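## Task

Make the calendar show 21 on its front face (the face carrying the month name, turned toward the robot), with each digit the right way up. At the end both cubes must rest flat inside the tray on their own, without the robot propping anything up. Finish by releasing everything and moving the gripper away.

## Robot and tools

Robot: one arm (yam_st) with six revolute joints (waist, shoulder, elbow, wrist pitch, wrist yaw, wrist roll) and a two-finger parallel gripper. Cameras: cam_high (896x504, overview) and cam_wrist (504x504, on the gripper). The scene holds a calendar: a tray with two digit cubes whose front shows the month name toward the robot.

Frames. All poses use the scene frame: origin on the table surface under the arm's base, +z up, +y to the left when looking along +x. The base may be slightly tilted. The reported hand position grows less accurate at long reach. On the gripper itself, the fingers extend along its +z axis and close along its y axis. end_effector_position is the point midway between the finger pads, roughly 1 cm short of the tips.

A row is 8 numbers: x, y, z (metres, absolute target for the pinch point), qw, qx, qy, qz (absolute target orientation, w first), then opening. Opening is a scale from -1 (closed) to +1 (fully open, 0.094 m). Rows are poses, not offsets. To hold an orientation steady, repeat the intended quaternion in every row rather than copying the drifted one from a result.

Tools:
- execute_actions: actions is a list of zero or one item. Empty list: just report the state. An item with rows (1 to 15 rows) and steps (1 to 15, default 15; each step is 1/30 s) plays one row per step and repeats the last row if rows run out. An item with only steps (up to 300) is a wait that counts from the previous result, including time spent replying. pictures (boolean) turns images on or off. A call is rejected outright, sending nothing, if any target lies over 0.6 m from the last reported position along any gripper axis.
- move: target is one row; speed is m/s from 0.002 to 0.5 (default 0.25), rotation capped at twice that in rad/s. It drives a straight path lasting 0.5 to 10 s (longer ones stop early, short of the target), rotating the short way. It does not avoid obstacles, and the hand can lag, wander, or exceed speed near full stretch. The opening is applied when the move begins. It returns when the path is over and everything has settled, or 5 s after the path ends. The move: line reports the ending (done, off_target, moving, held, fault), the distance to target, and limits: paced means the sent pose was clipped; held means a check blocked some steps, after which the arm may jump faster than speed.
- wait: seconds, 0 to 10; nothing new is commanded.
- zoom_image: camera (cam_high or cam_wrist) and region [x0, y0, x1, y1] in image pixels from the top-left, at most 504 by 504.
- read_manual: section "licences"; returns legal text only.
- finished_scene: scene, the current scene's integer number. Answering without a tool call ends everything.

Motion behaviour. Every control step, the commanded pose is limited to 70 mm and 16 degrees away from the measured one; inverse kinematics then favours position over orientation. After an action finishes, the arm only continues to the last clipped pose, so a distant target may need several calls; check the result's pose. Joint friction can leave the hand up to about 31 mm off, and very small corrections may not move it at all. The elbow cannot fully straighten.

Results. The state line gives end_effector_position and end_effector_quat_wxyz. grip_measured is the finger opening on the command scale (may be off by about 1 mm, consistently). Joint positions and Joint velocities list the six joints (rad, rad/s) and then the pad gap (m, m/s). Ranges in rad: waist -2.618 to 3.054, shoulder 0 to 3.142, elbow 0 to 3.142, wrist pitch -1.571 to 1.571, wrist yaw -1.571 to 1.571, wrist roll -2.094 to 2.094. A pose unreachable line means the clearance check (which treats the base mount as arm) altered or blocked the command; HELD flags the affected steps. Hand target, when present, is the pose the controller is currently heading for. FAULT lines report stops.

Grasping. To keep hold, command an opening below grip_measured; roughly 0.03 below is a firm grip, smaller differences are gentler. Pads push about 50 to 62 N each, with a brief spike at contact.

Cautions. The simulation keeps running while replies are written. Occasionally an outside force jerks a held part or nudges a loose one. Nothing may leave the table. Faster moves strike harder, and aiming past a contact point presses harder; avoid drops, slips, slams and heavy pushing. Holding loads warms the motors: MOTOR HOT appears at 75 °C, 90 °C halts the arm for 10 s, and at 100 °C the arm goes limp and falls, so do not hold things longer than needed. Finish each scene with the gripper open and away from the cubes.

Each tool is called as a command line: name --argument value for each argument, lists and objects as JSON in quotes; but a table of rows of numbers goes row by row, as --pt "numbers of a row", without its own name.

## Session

execute_actions --actions '[]'

Scene clock: 0.00 s of 7600.00 s.
end_effector_position=(+0.4080, +0.1830, +0.2396) grip_measured=+1.000 end_effector_quat_wxyz=(+0.455, -0.313, +0.829, -0.086)
Joint positions: [-0.048  0.952  0.793 -0.029 -0.478 -0.09   0.094]
Joint velocities: [-0.007  0.012  0.002  0.022  0.051  0.007  0.   ]
Hand target: +0.408, +0.183, +0.240; +0.455, -0.313, +0.829, -0.086

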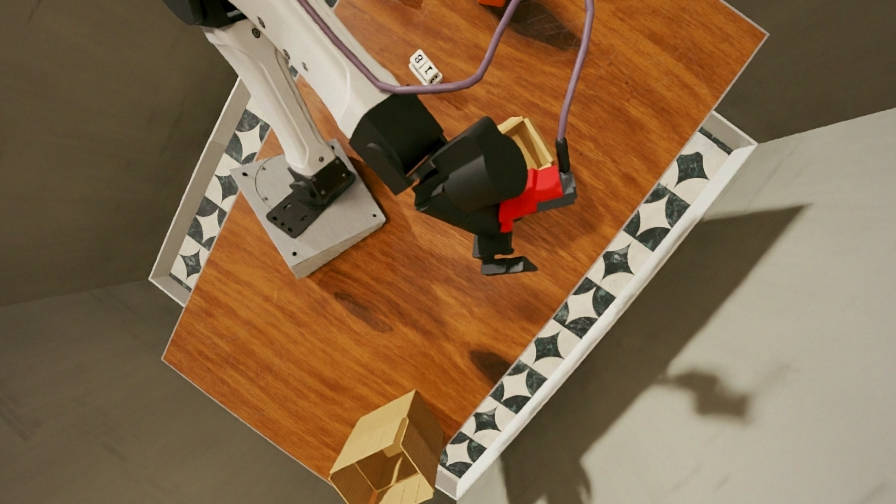

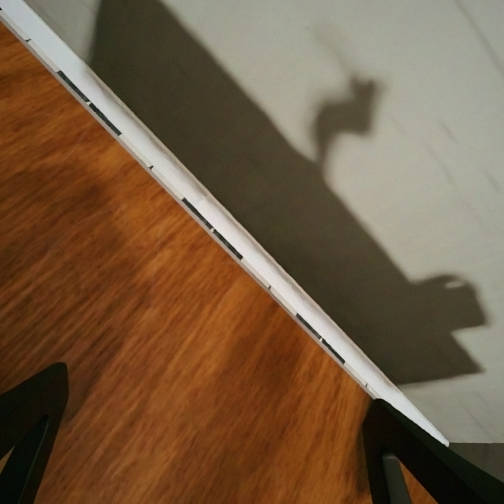

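zoom_image --camera "cam_high" --region '[395, 40, 455, 95]'

Region (395, 40, 455, 95) of cam_high's 896x504 image, scaled by 8.400, with more detail than that image has; it fills the top 462 rows of this view, and the rest is white.

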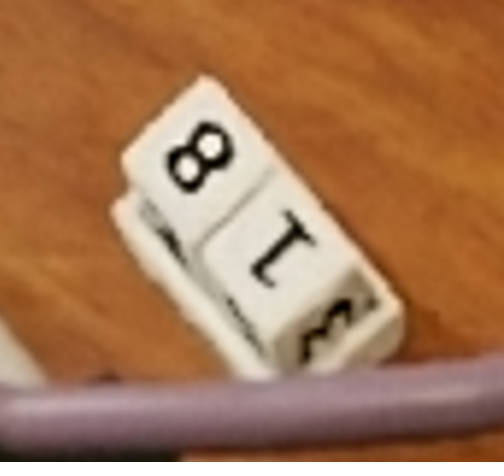

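move --target '[0.05,0.40,0.13,0,-0.707,0.707,0,1]' --speed 0.3

move --target '[0.045,0.375,0.11,0,-0.966,-0.259,0,1]' --speed 0.5

Scene clock: 11.87 s of 7600.00 s.
end_effector_position=(+0.0547, +0.3933, +0.1292) grip_measured=+1.000 end_effector_quat_wxyz=(-0.011, +0.714, -0.700, -0.001)
Joint positions: [ 1.752  1.227  1.313 -1.051  0.345  0.007  0.094]
Joint velocities: [ 0.002  0.012 -0.002  0.022  0.051  0.007  0.   ]
Hand target: +0.052, +0.397, +0.133; -0.009, +0.712, -0.702, -0.006
Off the commanded pose: 0.008 m, 2 deg.
After step 90, 6.23 s passed at rest.
move: done

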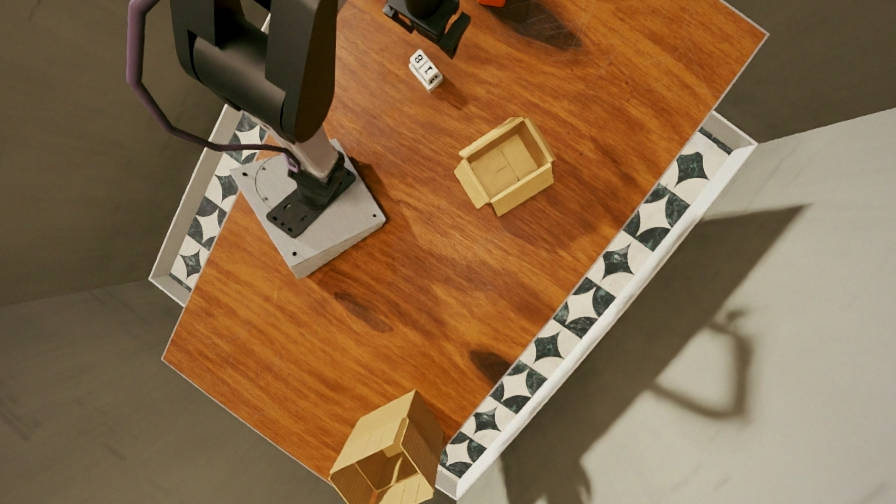

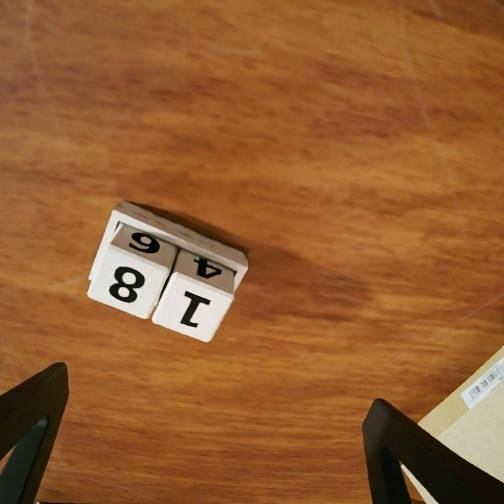

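Scene clock: 14.70 s of 7600.00 s.
end_effector_position=(+0.0471, +0.3765, +0.1070) grip_measured=+1.000 end_effector_quat_wxyz=(+0.011, +0.967, +0.254, +0.004)
Joint positions: [ 1.752  1.227  1.215 -0.991  0.342 -2.046  0.094]
Joint velocities: [ 0.007 -0.012 -0.007  0.022 -0.022 -0.037  0.   ]
Hand target: +0.045, +0.375, +0.110; +0.000, +0.966, +0.259, -0.000
Off the commanded pose: 0.004 m, 1 deg.
move: done

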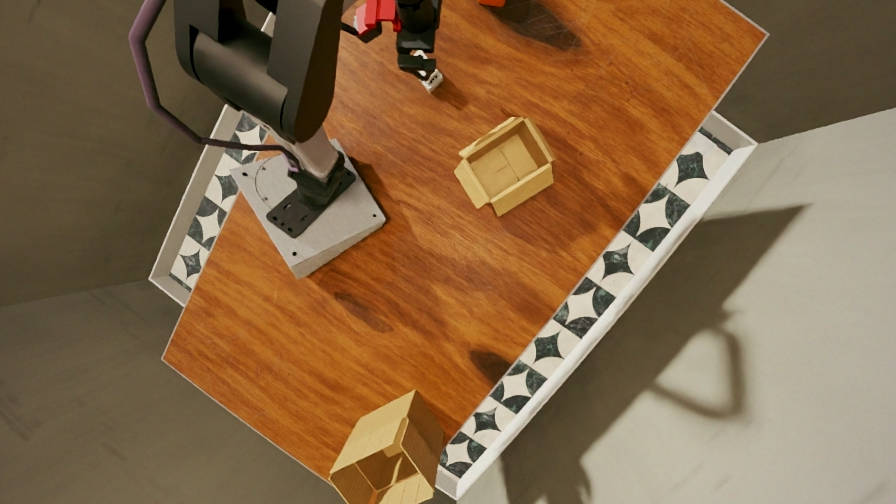

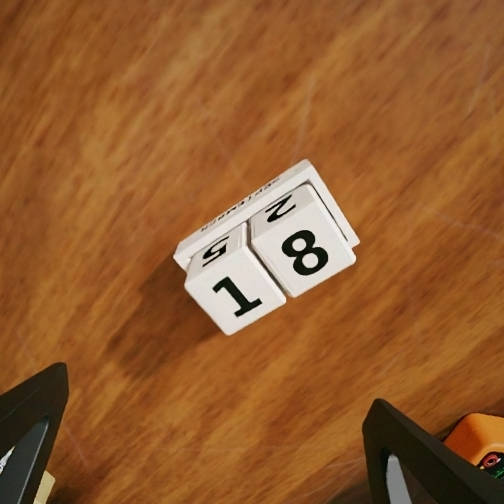

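move --target '[0.045,0.378,0.10,0,-0.6,0.8,0,0.4]' --speed 0.5

move --target '[0.045,0.378,0.07,0,0.13,0.991,0,0.4]' --speed 0.5

Scene clock: 27.73 s of 7600.00 s.
end_effector_position=(+0.0445, +0.3806, +0.1035) grip_measured=+0.402 end_effector_quat_wxyz=(-0.002, -0.605, +0.796, +0.002)
Joint positions: [ 1.744  1.227  1.202 -0.954  0.32   0.296  0.066]
Joint velocities: [ 0.002 -0.012  0.002  0.037 -0.066 -0.037 -0.002]
Hand target: +0.045, +0.378, +0.100; +0.000, -0.600, +0.800, -0.000
Off the commanded pose: 0.004 m, 1 deg.
After step 90, 6.90 s passed at rest.
move: done

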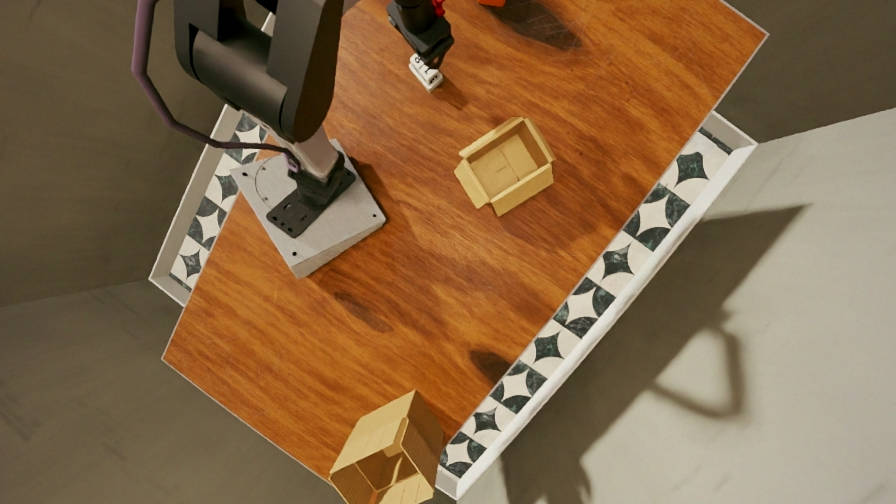

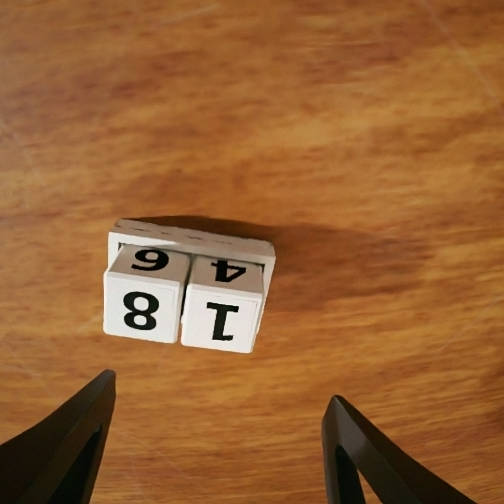

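Scene clock: 30.03 s of 7600.00 s.
end_effector_position=(+0.0455, +0.3836, +0.0793) grip_measured=+0.402 end_effector_quat_wxyz=(-0.002, +0.124, +0.992, +0.010)
Joint positions: [ 1.709  1.255  1.138 -0.833  0.304  1.809  0.066]
Joint velocities: [ 0.012 -0.012  0.012 -0.007  0.007  0.007 -0.001]
Hand target: +0.045, +0.378, +0.070; -0.000, +0.130, +0.992, -0.000
Off the commanded pose: 0.011 m, 1 deg.
move: off_target

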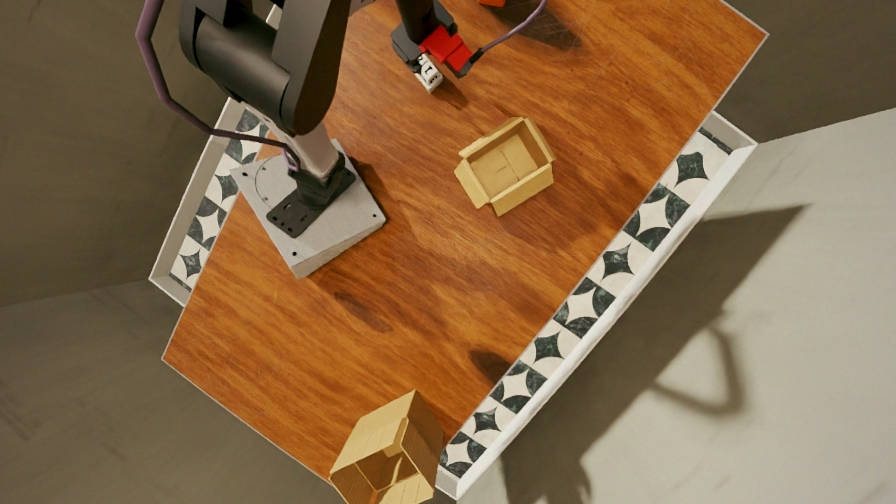

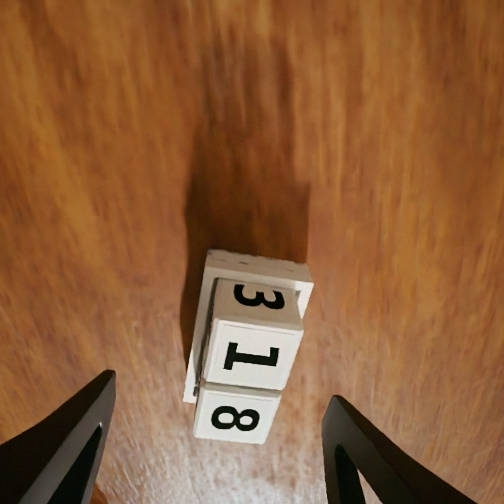

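move --target '[0.046,0.369,0.035,0,0.148,0.989,0,0.4]' --speed 0.06

Scene clock: 33.13 s of 7600.00 s.
end_effector_position=(+0.0464, +0.3747, +0.0428) grip_measured=+0.402 end_effector_quat_wxyz=(+0.000, +0.144, +0.990, +0.008)
Joint positions: [ 1.664  1.299  1.035 -0.681  0.283  1.812  0.066]
Joint velocities: [ 0.007  0.017  0.007 -0.037 -0.051  0.007 -0.001]
Hand target: +0.046, +0.369, +0.035; +0.000, +0.148, +0.989, -0.001
Off the commanded pose: 0.010 m, 1 deg.
move: done

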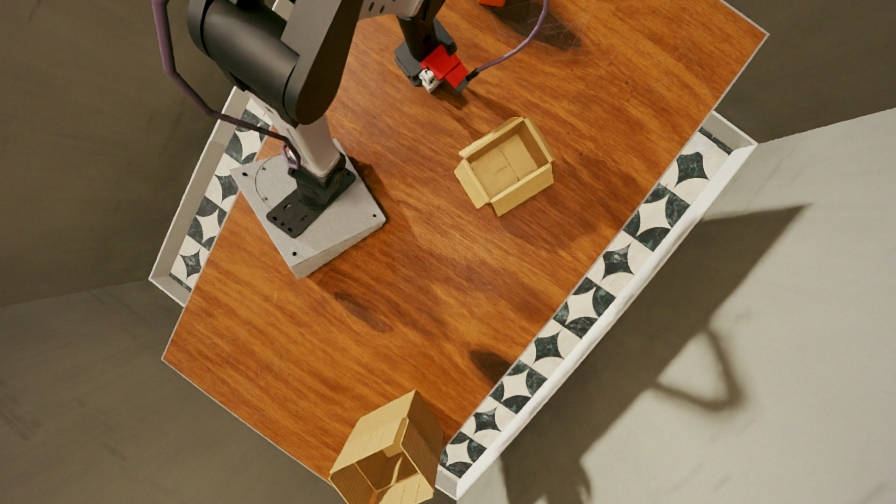

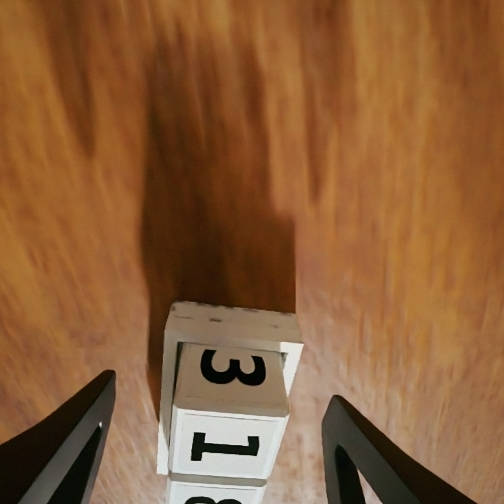

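execute_actions --actions '[{"rows":[[0.046,0.370,0.037,0,0.148,0.989,0,-0.38]],"steps":13}]'

Scene clock: 35.53 s of 7600.00 s.
end_effector_position=(+0.0463, +0.3750, +0.0428) grip_measured=-0.348 end_effector_quat_wxyz=(+0.000, +0.144, +0.990, +0.009)
Joint positions: [ 1.664  1.299  1.035 -0.679  0.283  1.812  0.031]
Joint velocities: [-0.012  0.002  0.012  0.037 -0.022 -0.051 -0.001]
Hand target: +0.046, +0.370, +0.037; +0.000, +0.148, +0.989, -0.000
Off the commanded pose: 0.008 m, 1 deg.
Steps of this call (steps 1 to 59: nothing new was sent; steps 60 to 72: all 13 steps of this action). Readings (end_effector_position):
60: (+0.0464, +0.3750, +0.0428)
61: (+0.0464, +0.3750, +0.0428)
63: (+0.0463, +0.3750, +0.0428)
67: (+0.0463, +0.3750, +0.0428)
72: the state above

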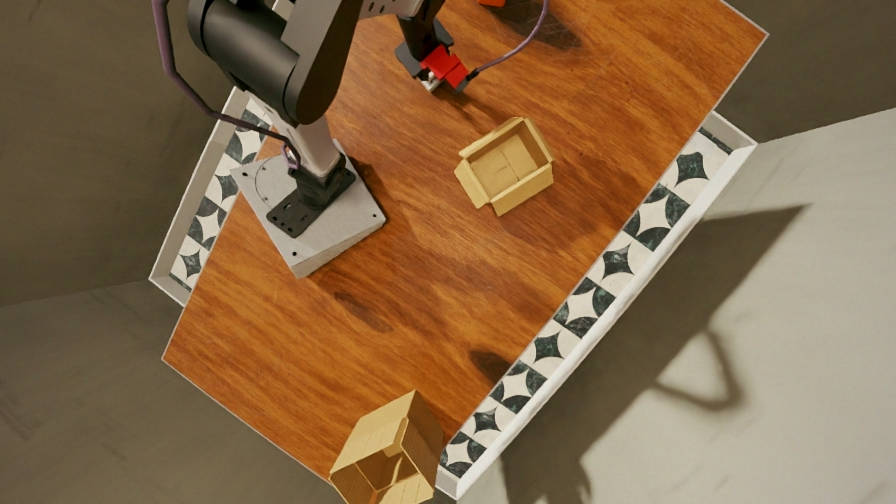

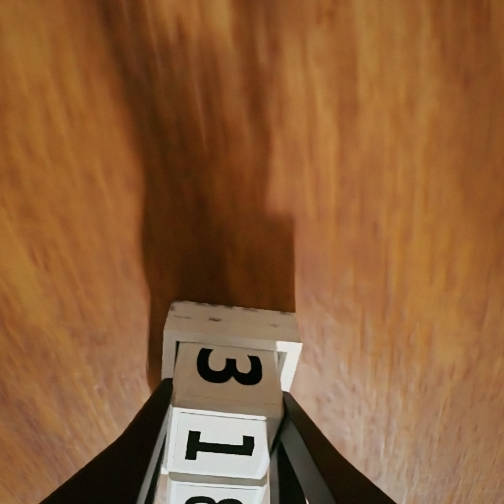

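execute_actions --actions '[{"rows":[[0.046,0.372,0.040,0,0.148,0.989,0,-0.38],[0.046,0.374,0.043,0,0.148,0.989,0,-0.38],[0.046,0.376,0.046,0,0.148,0.989,0,-0.38],[0.046,0.378,0.049,0,0.148,0.989,0,-0.38],[0.046,0.380,0.052,0,0.148,0.989,0,-0.38],[0.046,0.380,0.056,0,0.148,0.989,0,-0.38],[0.046,0.380,0.060,0,0.148,0.989,0,-0.38],[0.046,0.380,0.064,0,0.148,0.989,0,-0.38],[0.047,0.380,0.068,0,0.148,0.989,0,-0.38],[0.048,0.380,0.073,0,0.148,0.989,0,-0.38],[0.05,0.380,0.078,0,0.148,0.989,0,-0.38],[0.053,0.380,0.083,0,0.148,0.989,0,-0.38],[0.056,0.380,0.088,0,0.148,0.989,0,-0.38],[0.059,0.380,0.092,0,0.148,0.989,0,-0.38],[0.062,0.380,0.095,0,0.148,0.989,0,-0.38]],"steps":15}]'

move --target '[0.135,0.415,0.06,0,-0.819,0.574,0,-0.38]' --speed 0.45

move --target '[0.135,0.412,0.018,0,-0.819,0.574,0,-0.38]' --speed 0.04

Scene clock: 43.73 s of 7600.00 s.
end_effector_position=(+0.0511, +0.3793, +0.0729) grip_measured=-0.348 end_effector_quat_wxyz=(-0.002, +0.145, +0.990, -0.001)
Joint positions: [ 1.676  1.265  1.132 -0.83   0.284  1.828  0.031]
Joint velocities: [-0.051 -0.281  0.295 -0.505 -0.066  0.095  0.001]
Hand target: +0.062, +0.379, +0.093; -0.000, +0.148, +0.989, +0.002
Off the commanded pose: 0.025 m, 0 deg.
Steps of this call (steps 1 to 90: nothing new was sent; then 4.70 s passed at rest; steps 91 to 105: all 15 steps of this action). Readings (end_effector_position):
91: (+0.0463, +0.3750, +0.0428)
92: (+0.0463, +0.3748, +0.0428)
94: (+0.0464, +0.3734, +0.0432)
98: (+0.0470, +0.3763, +0.0500)
105: the state above

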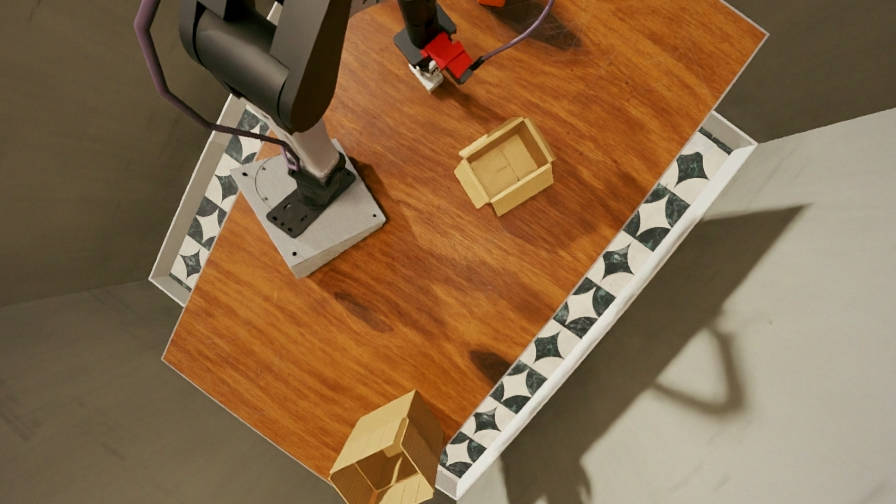

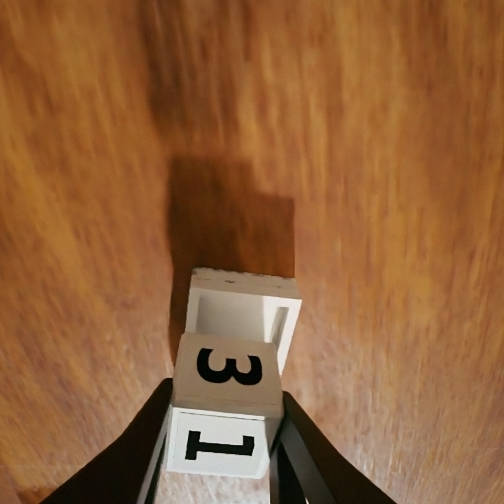

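Scene clock: 47.47 s of 7600.00 s.
end_effector_position=(+0.1294, +0.4072, +0.0600) grip_measured=-0.348 end_effector_quat_wxyz=(+0.009, +0.818, -0.575, +0.006)
Joint positions: [ 1.383  1.4    1.336 -0.872  0.118 -0.617  0.031]
Joint velocities: [-0.012  0.007 -0.002 -0.022  0.051 -0.007  0.   ]
Hand target: +0.134, +0.415, +0.060; +0.001, +0.819, -0.574, +0.001
Off the commanded pose: 0.010 m, 1 deg.
move: done

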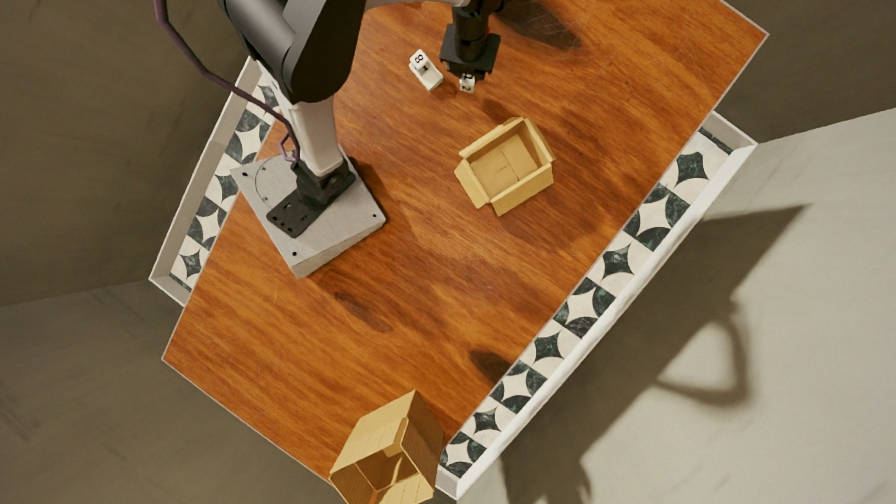

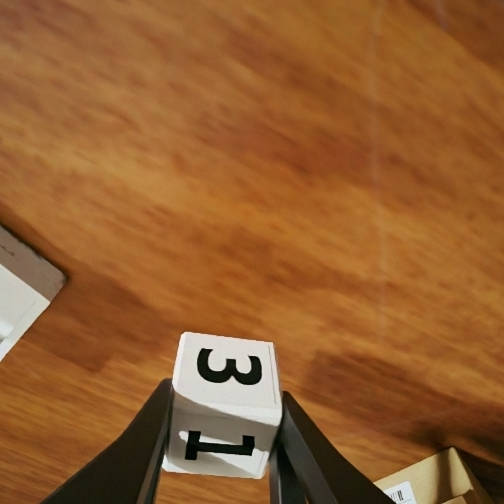

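Scene clock: 48.77 s of 7600.00 s.
end_effector_position=(+0.1340, +0.4153, +0.0335) grip_measured=-0.348 end_effector_quat_wxyz=(-0.003, +0.818, -0.575, +0.000)
Joint positions: [ 1.364  1.457  1.309 -0.76   0.104 -0.634  0.031]
Joint velocities: [-0.002  0.007  0.002 -0.081 -0.007  0.051 -0.001]
Hand target: +0.135, +0.412, +0.019; +0.000, +0.819, -0.574, +0.001
Off the commanded pose: 0.016 m, 0 deg.
move: off_target

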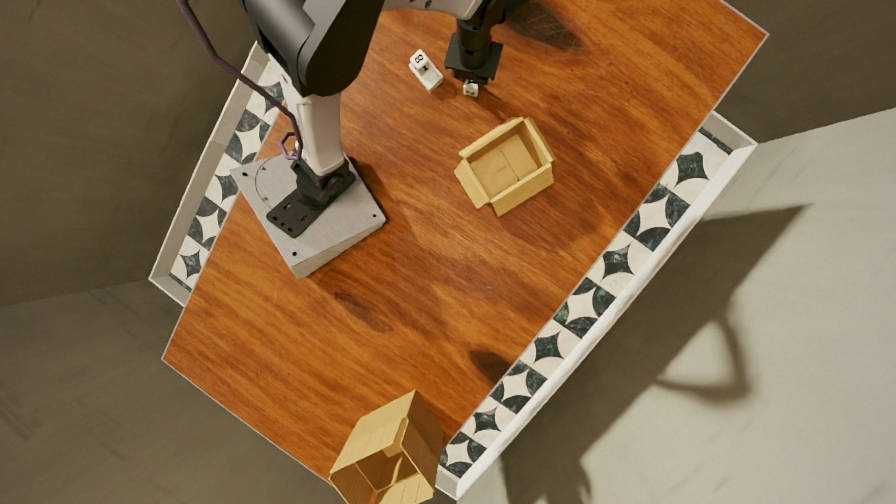

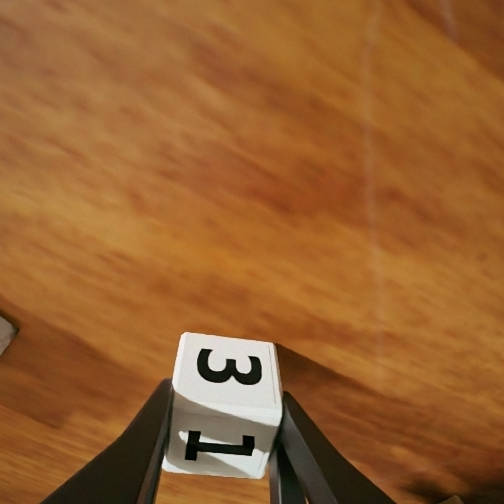

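execute_actions --actions '[{"rows":[[0.134,0.415,0.03,0,-0.819,0.574,0,0.4]],"steps":7}]' --pictures false

move --target '[0.134,0.418,0.075,0,-0.819,0.574,0,0.4]' --speed 0.15

move --target '[0.136,0.41,0.065,-0.255,-0.168,0.951,-0.045,0.4]' --speed 0.4

Scene clock: 53.37 s of 7600.00 s.
end_effector_position=(+0.1339, +0.4152, +0.0335) grip_measured=+0.397 end_effector_quat_wxyz=(-0.003, +0.818, -0.575, +0.000)
Joint positions: [ 1.364  1.457  1.309 -0.76   0.103 -0.635  0.066]
Joint velocities: [-0.022 -0.002 -0.012 -0.037 -0.022  0.007  0.   ]
Hand target: +0.134, +0.415, +0.030; +0.000, +0.819, -0.574, -0.000
Off the commanded pose: 0.004 m, 0 deg.
Steps of this call (steps 1 to 90: nothing new was sent; then 1.37 s passed at rest; steps 91 to 97: all 7 steps of this action). Readings (end_effector_position):
91: (+0.1338, +0.4151, +0.0335)
92: (+0.1339, +0.4152, +0.0335)
94: (+0.1339, +0.4152, +0.0335)
97: the state above

Scene clock: 54.60 s of 7600.00 s.
end_effector_position=(+0.1340, +0.4116, +0.0651) grip_measured=+0.398 end_effector_quat_wxyz=(+0.010, +0.820, -0.572, +0.003)
Joint positions: [ 1.37   1.41   1.376 -0.901  0.104 -0.634  0.066]
Joint velocities: [ 0.012  0.012 -0.007  0.007  0.022  0.007 -0.001]
Hand target: +0.134, +0.417, +0.075; +0.000, +0.819, -0.574, -0.000
Off the commanded pose: 0.012 m, 1 deg.
move: off_target

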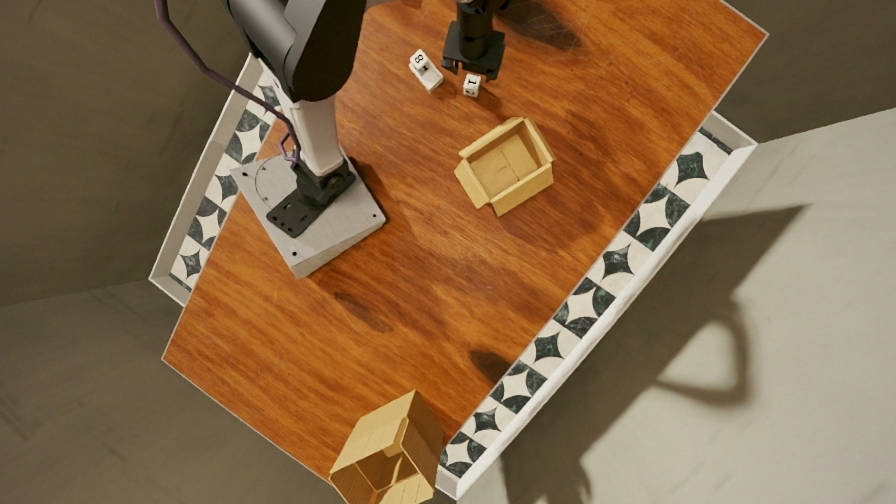

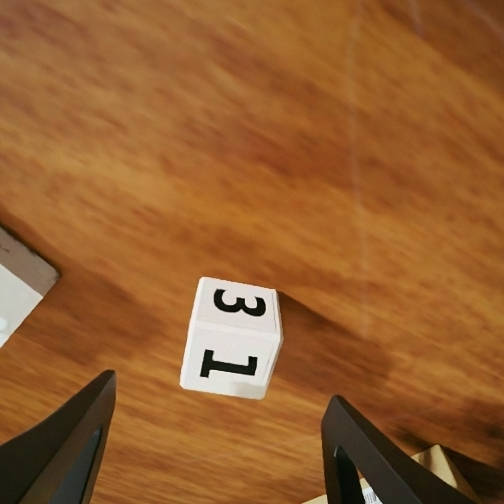

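Scene clock: 57.30 s of 7600.00 s.
end_effector_position=(+0.1324, +0.4078, +0.0639) grip_measured=+0.398 end_effector_quat_wxyz=(-0.254, -0.182, +0.949, -0.043)
Joint positions: [ 1.15   1.727  1.796 -1.375 -0.376  0.652  0.066]
Joint velocities: [ 0.002 -0.002  0.012  0.095 -0.022  0.022 -0.001]
Hand target: +0.135, +0.410, +0.065; -0.256, -0.171, +0.950, -0.043
Off the commanded pose: 0.004 m, 2 deg.
move: done

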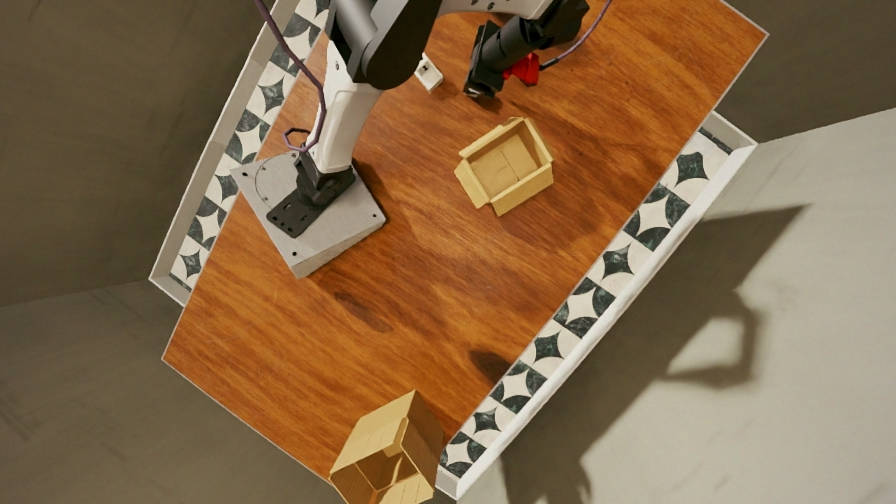

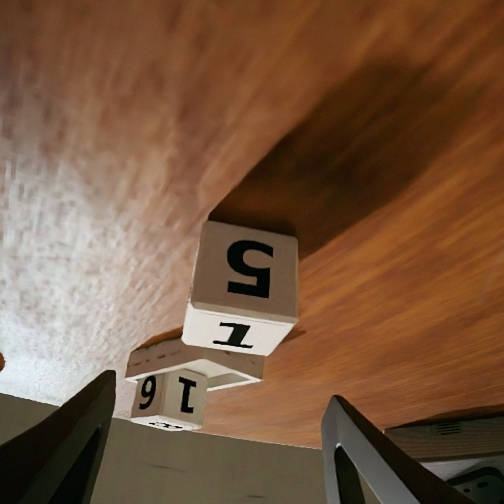

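move --target '[0.136,0.404,0.014,-0.256,-0.155,0.953,-0.042,0.4]' --speed 0.07

Scene clock: 60.70 s of 7600.00 s.
end_effector_position=(+0.1356, +0.4091, +0.0205) grip_measured=+0.398 end_effector_quat_wxyz=(-0.251, -0.166, +0.953, -0.038)
Joint positions: [ 1.143  1.795  1.738 -1.235 -0.386  0.679  0.066]
Joint velocities: [ 0.002  0.002 -0.012  0.007 -0.081  0.037 -0.001]
Hand target: +0.136, +0.404, +0.014; -0.256, -0.155, +0.953, -0.042
Off the commanded pose: 0.008 m, 1 deg.
move: done

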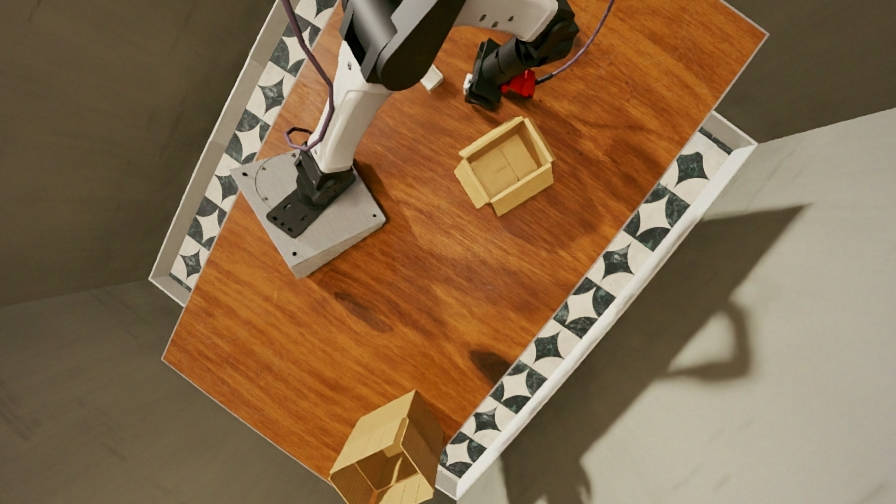

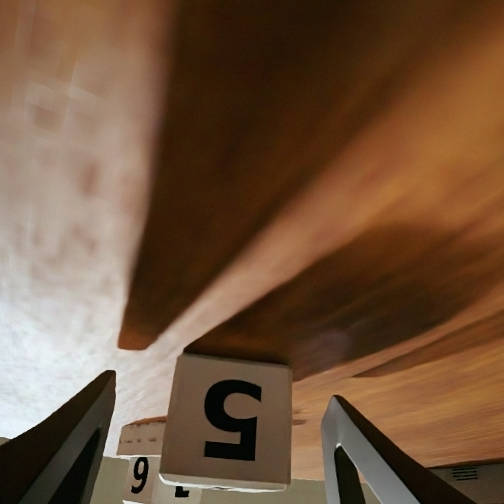

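execute_actions --actions '[{"rows":[[0.136,0.406,0.017,-0.254,-0.16,0.953,-0.04,-0.38]],"steps":12}]' --pictures false

move --target '[0.14,0.42,0.07,-0.2,-0.17,0.964,-0.035,-0.38]' --speed 0.15

move --target '[0.17,0.47,0.05,0.402,-0.515,0.696,0.2975,-0.38]' --speed 0.35

move --target '[0.17,0.47,0.012,0.402,-0.515,0.696,0.2975,-0.38]' --speed 0.04

Scene clock: 67.83 s of 7600.00 s.
end_effector_position=(+0.1357, +0.4095, +0.0204) grip_measured=-0.340 end_effector_quat_wxyz=(-0.251, -0.166, +0.953, -0.037)
Joint positions: [ 1.143  1.795  1.738 -1.233 -0.387  0.68   0.031]
Joint velocities: [ 0.012  0.007  0.012  0.007  0.022 -0.007  0.   ]
Hand target: +0.136, +0.406, +0.017; -0.254, -0.160, +0.953, -0.040
Off the commanded pose: 0.005 m, 1 deg.
Steps of this call (steps 1 to 90: nothing new was sent; then 3.73 s passed at rest; steps 91 to 102: all 12 steps of this action). Readings (end_effector_position):
91: (+0.1357, +0.4095, +0.0204)
92: (+0.1357, +0.4095, +0.0204)
94: (+0.1357, +0.4095, +0.0204)
98: (+0.1357, +0.4095, +0.0204)
102: the state above

Scene clock: 69.00 s of 7600.00 s.
end_effector_position=(+0.1405, +0.4151, +0.0606) grip_measured=-0.340 end_effector_quat_wxyz=(-0.206, -0.169, +0.963, -0.039)
Joint positions: [ 1.17   1.692  1.761 -1.291 -0.305  0.731  0.031]
Joint velocities: [ 0.022  0.002 -0.002  0.037 -0.037  0.022 -0.001]
Hand target: +0.140, +0.420, +0.070; -0.200, -0.170, +0.964, -0.035
Off the commanded pose: 0.011 m, 1 deg.
move: off_target

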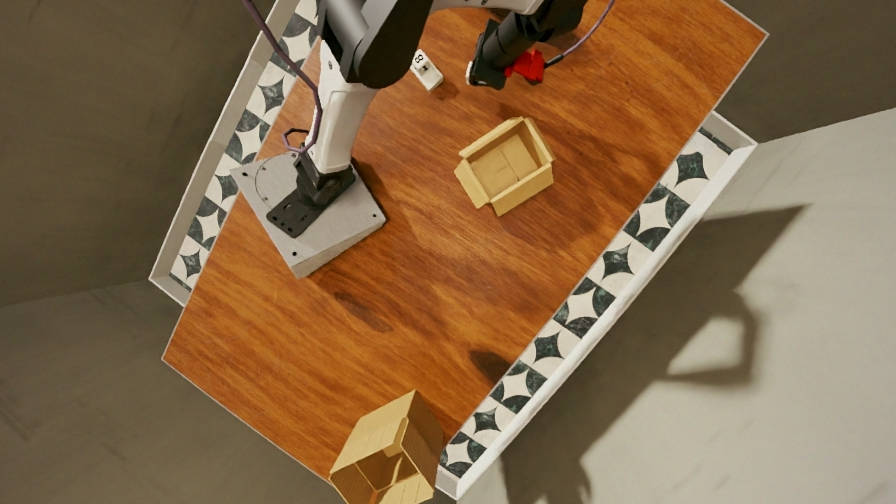

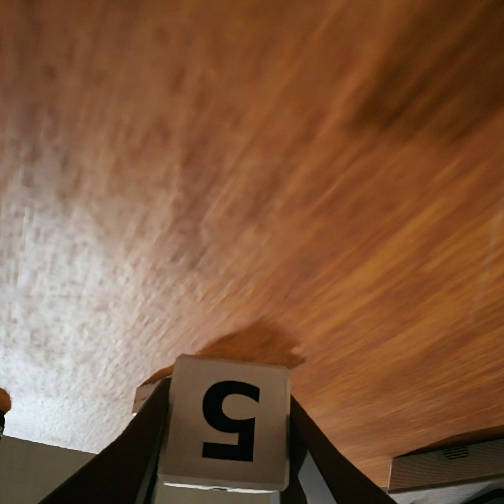

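Scene clock: 72.27 s of 7600.00 s.
end_effector_position=(+0.1694, +0.4763, +0.0545) grip_measured=-0.340 end_effector_quat_wxyz=(+0.406, -0.504, +0.704, +0.293)
Joint positions: [ 1.294  1.428  0.585  0.982  0.012 -0.057  0.031]
Joint velocities: [-0.022 -0.007  0.017 -0.007 -0.066  0.007 -0.002]
Hand target: +0.170, +0.471, +0.050; +0.406, -0.508, +0.702, +0.289
Off the commanded pose: 0.008 m, 2 deg.
move: done

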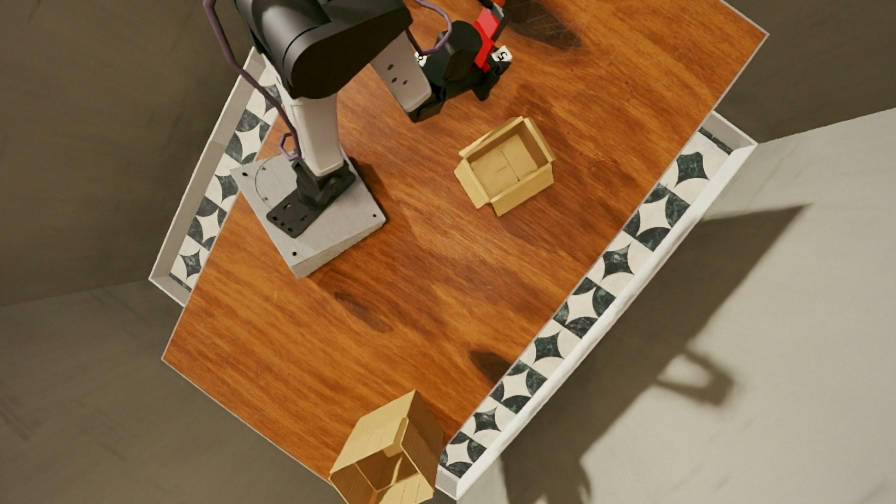

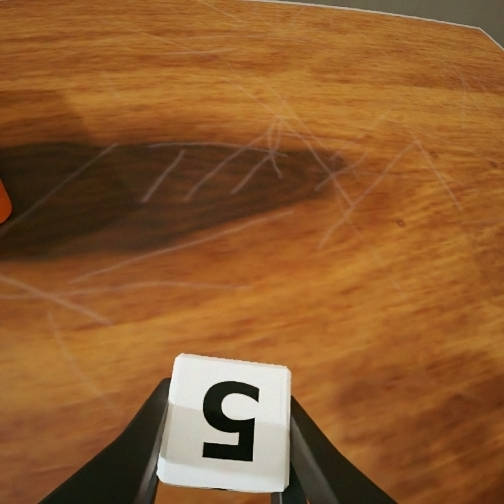

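Scene clock: 73.63 s of 7600.00 s.
end_effector_position=(+0.1687, +0.4743, +0.0234) grip_measured=-0.340 end_effector_quat_wxyz=(+0.411, -0.508, +0.692, +0.306)
Joint positions: [ 1.273  1.609  0.585  1.191 -0.034 -0.063  0.031]
Joint velocities: [-0.007 -0.002 -0.022 -0.007  0.037  0.066  0.001]
Hand target: +0.170, +0.470, +0.012; +0.402, -0.515, +0.696, +0.298
Off the commanded pose: 0.012 m, 2 deg.
move: off_target

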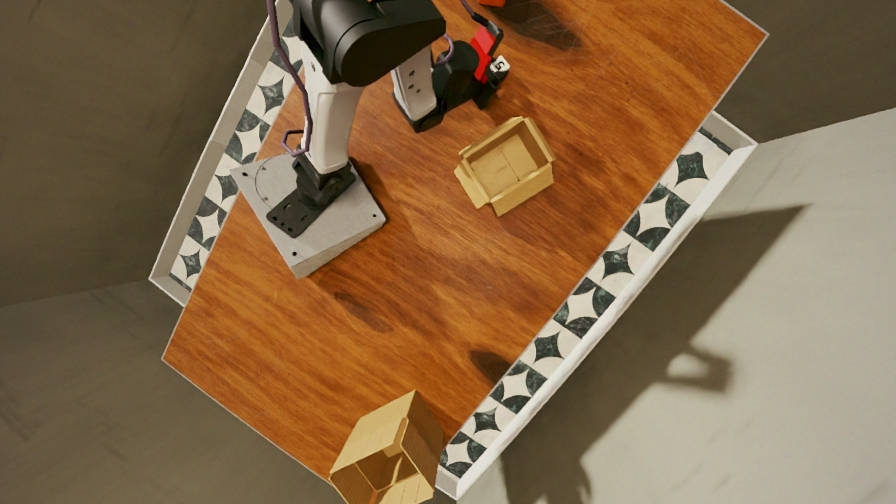

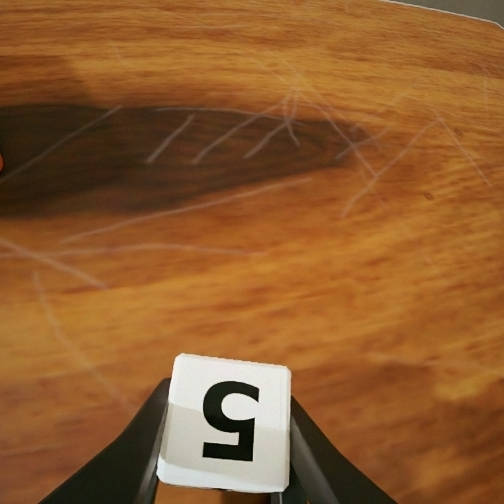

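execute_actions --actions '[{"rows":[[0.169,0.474,0.021,0.411,-0.508,0.692,0.306,-0.38],[0.169,0.474,0.021,0.411,-0.508,0.692,0.306,-0.38],[0.169,0.474,0.021,0.411,-0.508,0.692,0.306,0.3]],"steps":9}]' --pictures false

move --target '[0.169,0.475,0.09,0.36,-0.53,0.72,0.266,0.3]' --speed 0.2

move --target '[0.173,0.472,0.07,0,-0.987,0.16,0,0.4]' --speed 0.4

Scene clock: 77.83 s of 7600.00 s.
end_effector_position=(+0.1687, +0.4744, +0.0236) grip_measured=+0.297 end_effector_quat_wxyz=(+0.412, -0.507, +0.692, +0.307)
Joint positions: [ 1.273  1.61   0.585  1.193 -0.035 -0.063  0.061]
Joint velocities: [ 0.002 -0.027 -0.012  0.037 -0.022 -0.037 -0.   ]
Hand target: +0.169, +0.474, +0.021; +0.411, -0.508, +0.692, +0.306
Off the commanded pose: 0.003 m, 0 deg.
Steps of this call (steps 1 to 90: nothing new was sent; then 0.90 s passed at rest; steps 91 to 99: all 9 steps of this action). Readings (end_effector_position):
91: (+0.1687, +0.4744, +0.0235)
92: (+0.1687, +0.4744, +0.0236)
94: (+0.1687, +0.4744, +0.0236)
98: (+0.1687, +0.4744, +0.0236)
99: the state above

Scene clock: 79.33 s of 7600.00 s.
end_effector_position=(+0.1676, +0.4638, +0.0778) grip_measured=+0.298 end_effector_quat_wxyz=(+0.348, -0.532, +0.727, +0.260)
Joint positions: [ 1.281  1.201  0.637  0.552 -0.013 -0.066  0.061]
Joint velocities: [-0.002 -0.002 -0.017  0.051  0.037 -0.007 -0.   ]
Hand target: +0.169, +0.474, +0.090; +0.360, -0.531, +0.719, +0.266
Off the commanded pose: 0.017 m, 2 deg.
move: off_target

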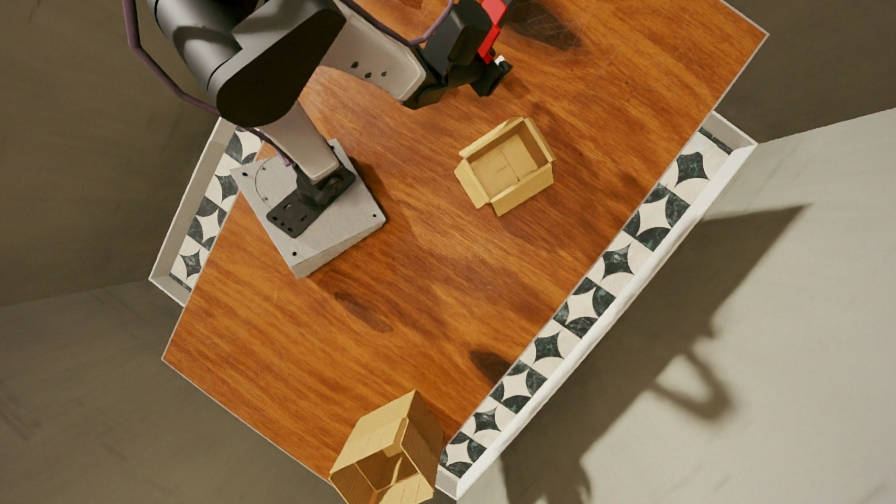

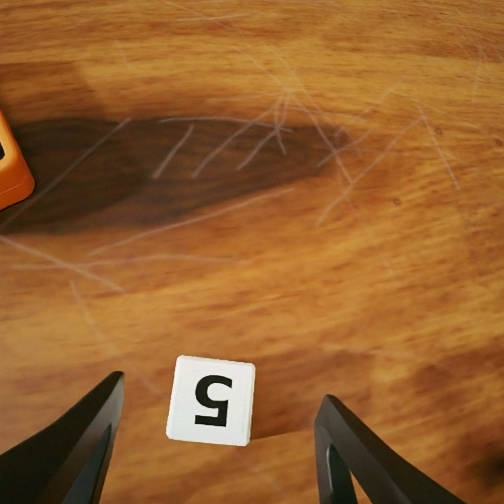

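Scene clock: 82.23 s of 7600.00 s.
end_effector_position=(+0.1747, +0.4682, +0.0710) grip_measured=+0.398 end_effector_quat_wxyz=(-0.003, +0.987, -0.161, -0.003)
Joint positions: [ 1.296  1.615  1.746 -1.035  0.054 -1.591  0.066]
Joint velocities: [-0.012 -0.007 -0.027  0.022  0.022  0.022 -0.   ]
Hand target: +0.173, +0.472, +0.072; -0.001, +0.988, -0.152, -0.002
Off the commanded pose: 0.004 m, 0 deg.
move: done

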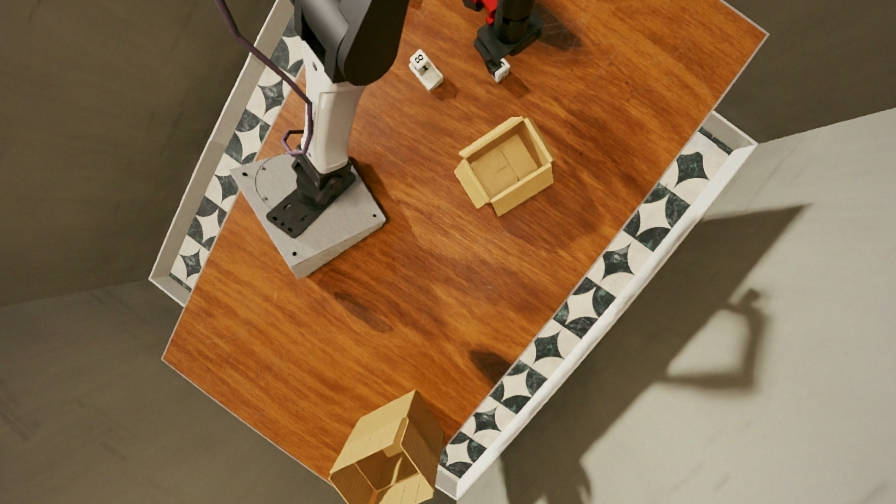

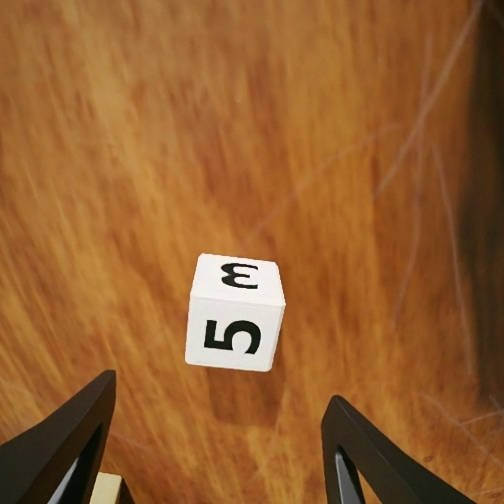

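move --target '[0.177,0.467,0.021,0,-0.988,0.152,0,0.3]' --speed 0.07

Scene clock: 86.93 s of 7600.00 s.
end_effector_position=(+0.1738, +0.4726, +0.0291) grip_measured=+0.302 end_effector_quat_wxyz=(-0.006, +0.988, -0.153, -0.001)
Joint positions: [ 1.296  1.683  1.688 -0.902  0.055 -1.609  0.061]
Joint velocities: [-0.012  0.027 -0.002 -0.066 -0.037 -0.051  0.   ]
Hand target: +0.177, +0.467, +0.021; +0.000, +0.988, -0.152, -0.000
Off the commanded pose: 0.010 m, 1 deg.
After step 90, 0.50 s passed at rest.
move: done

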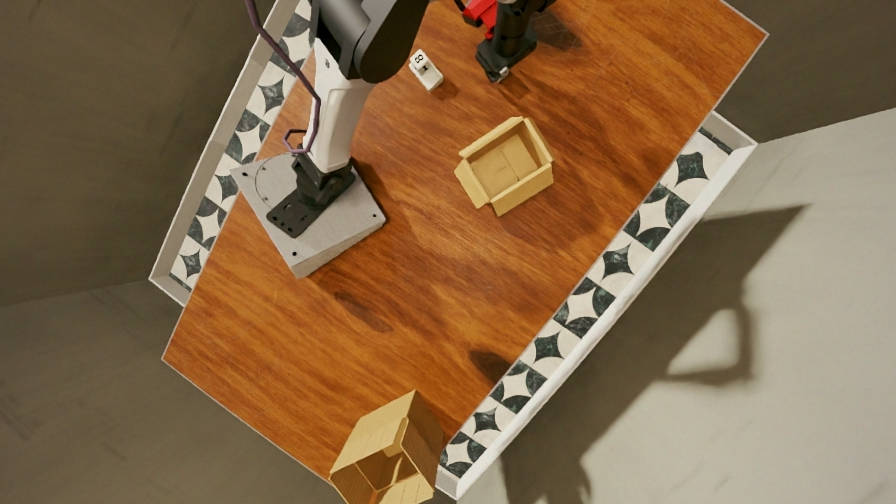

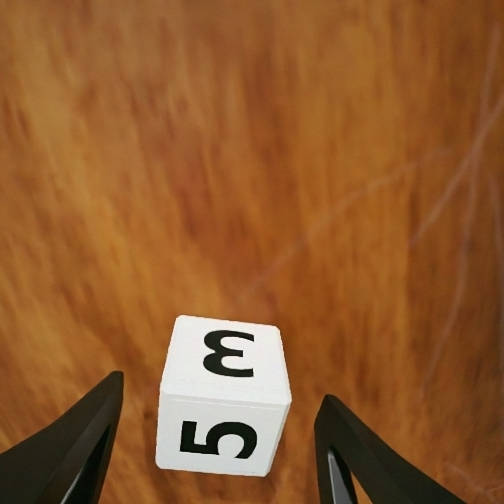

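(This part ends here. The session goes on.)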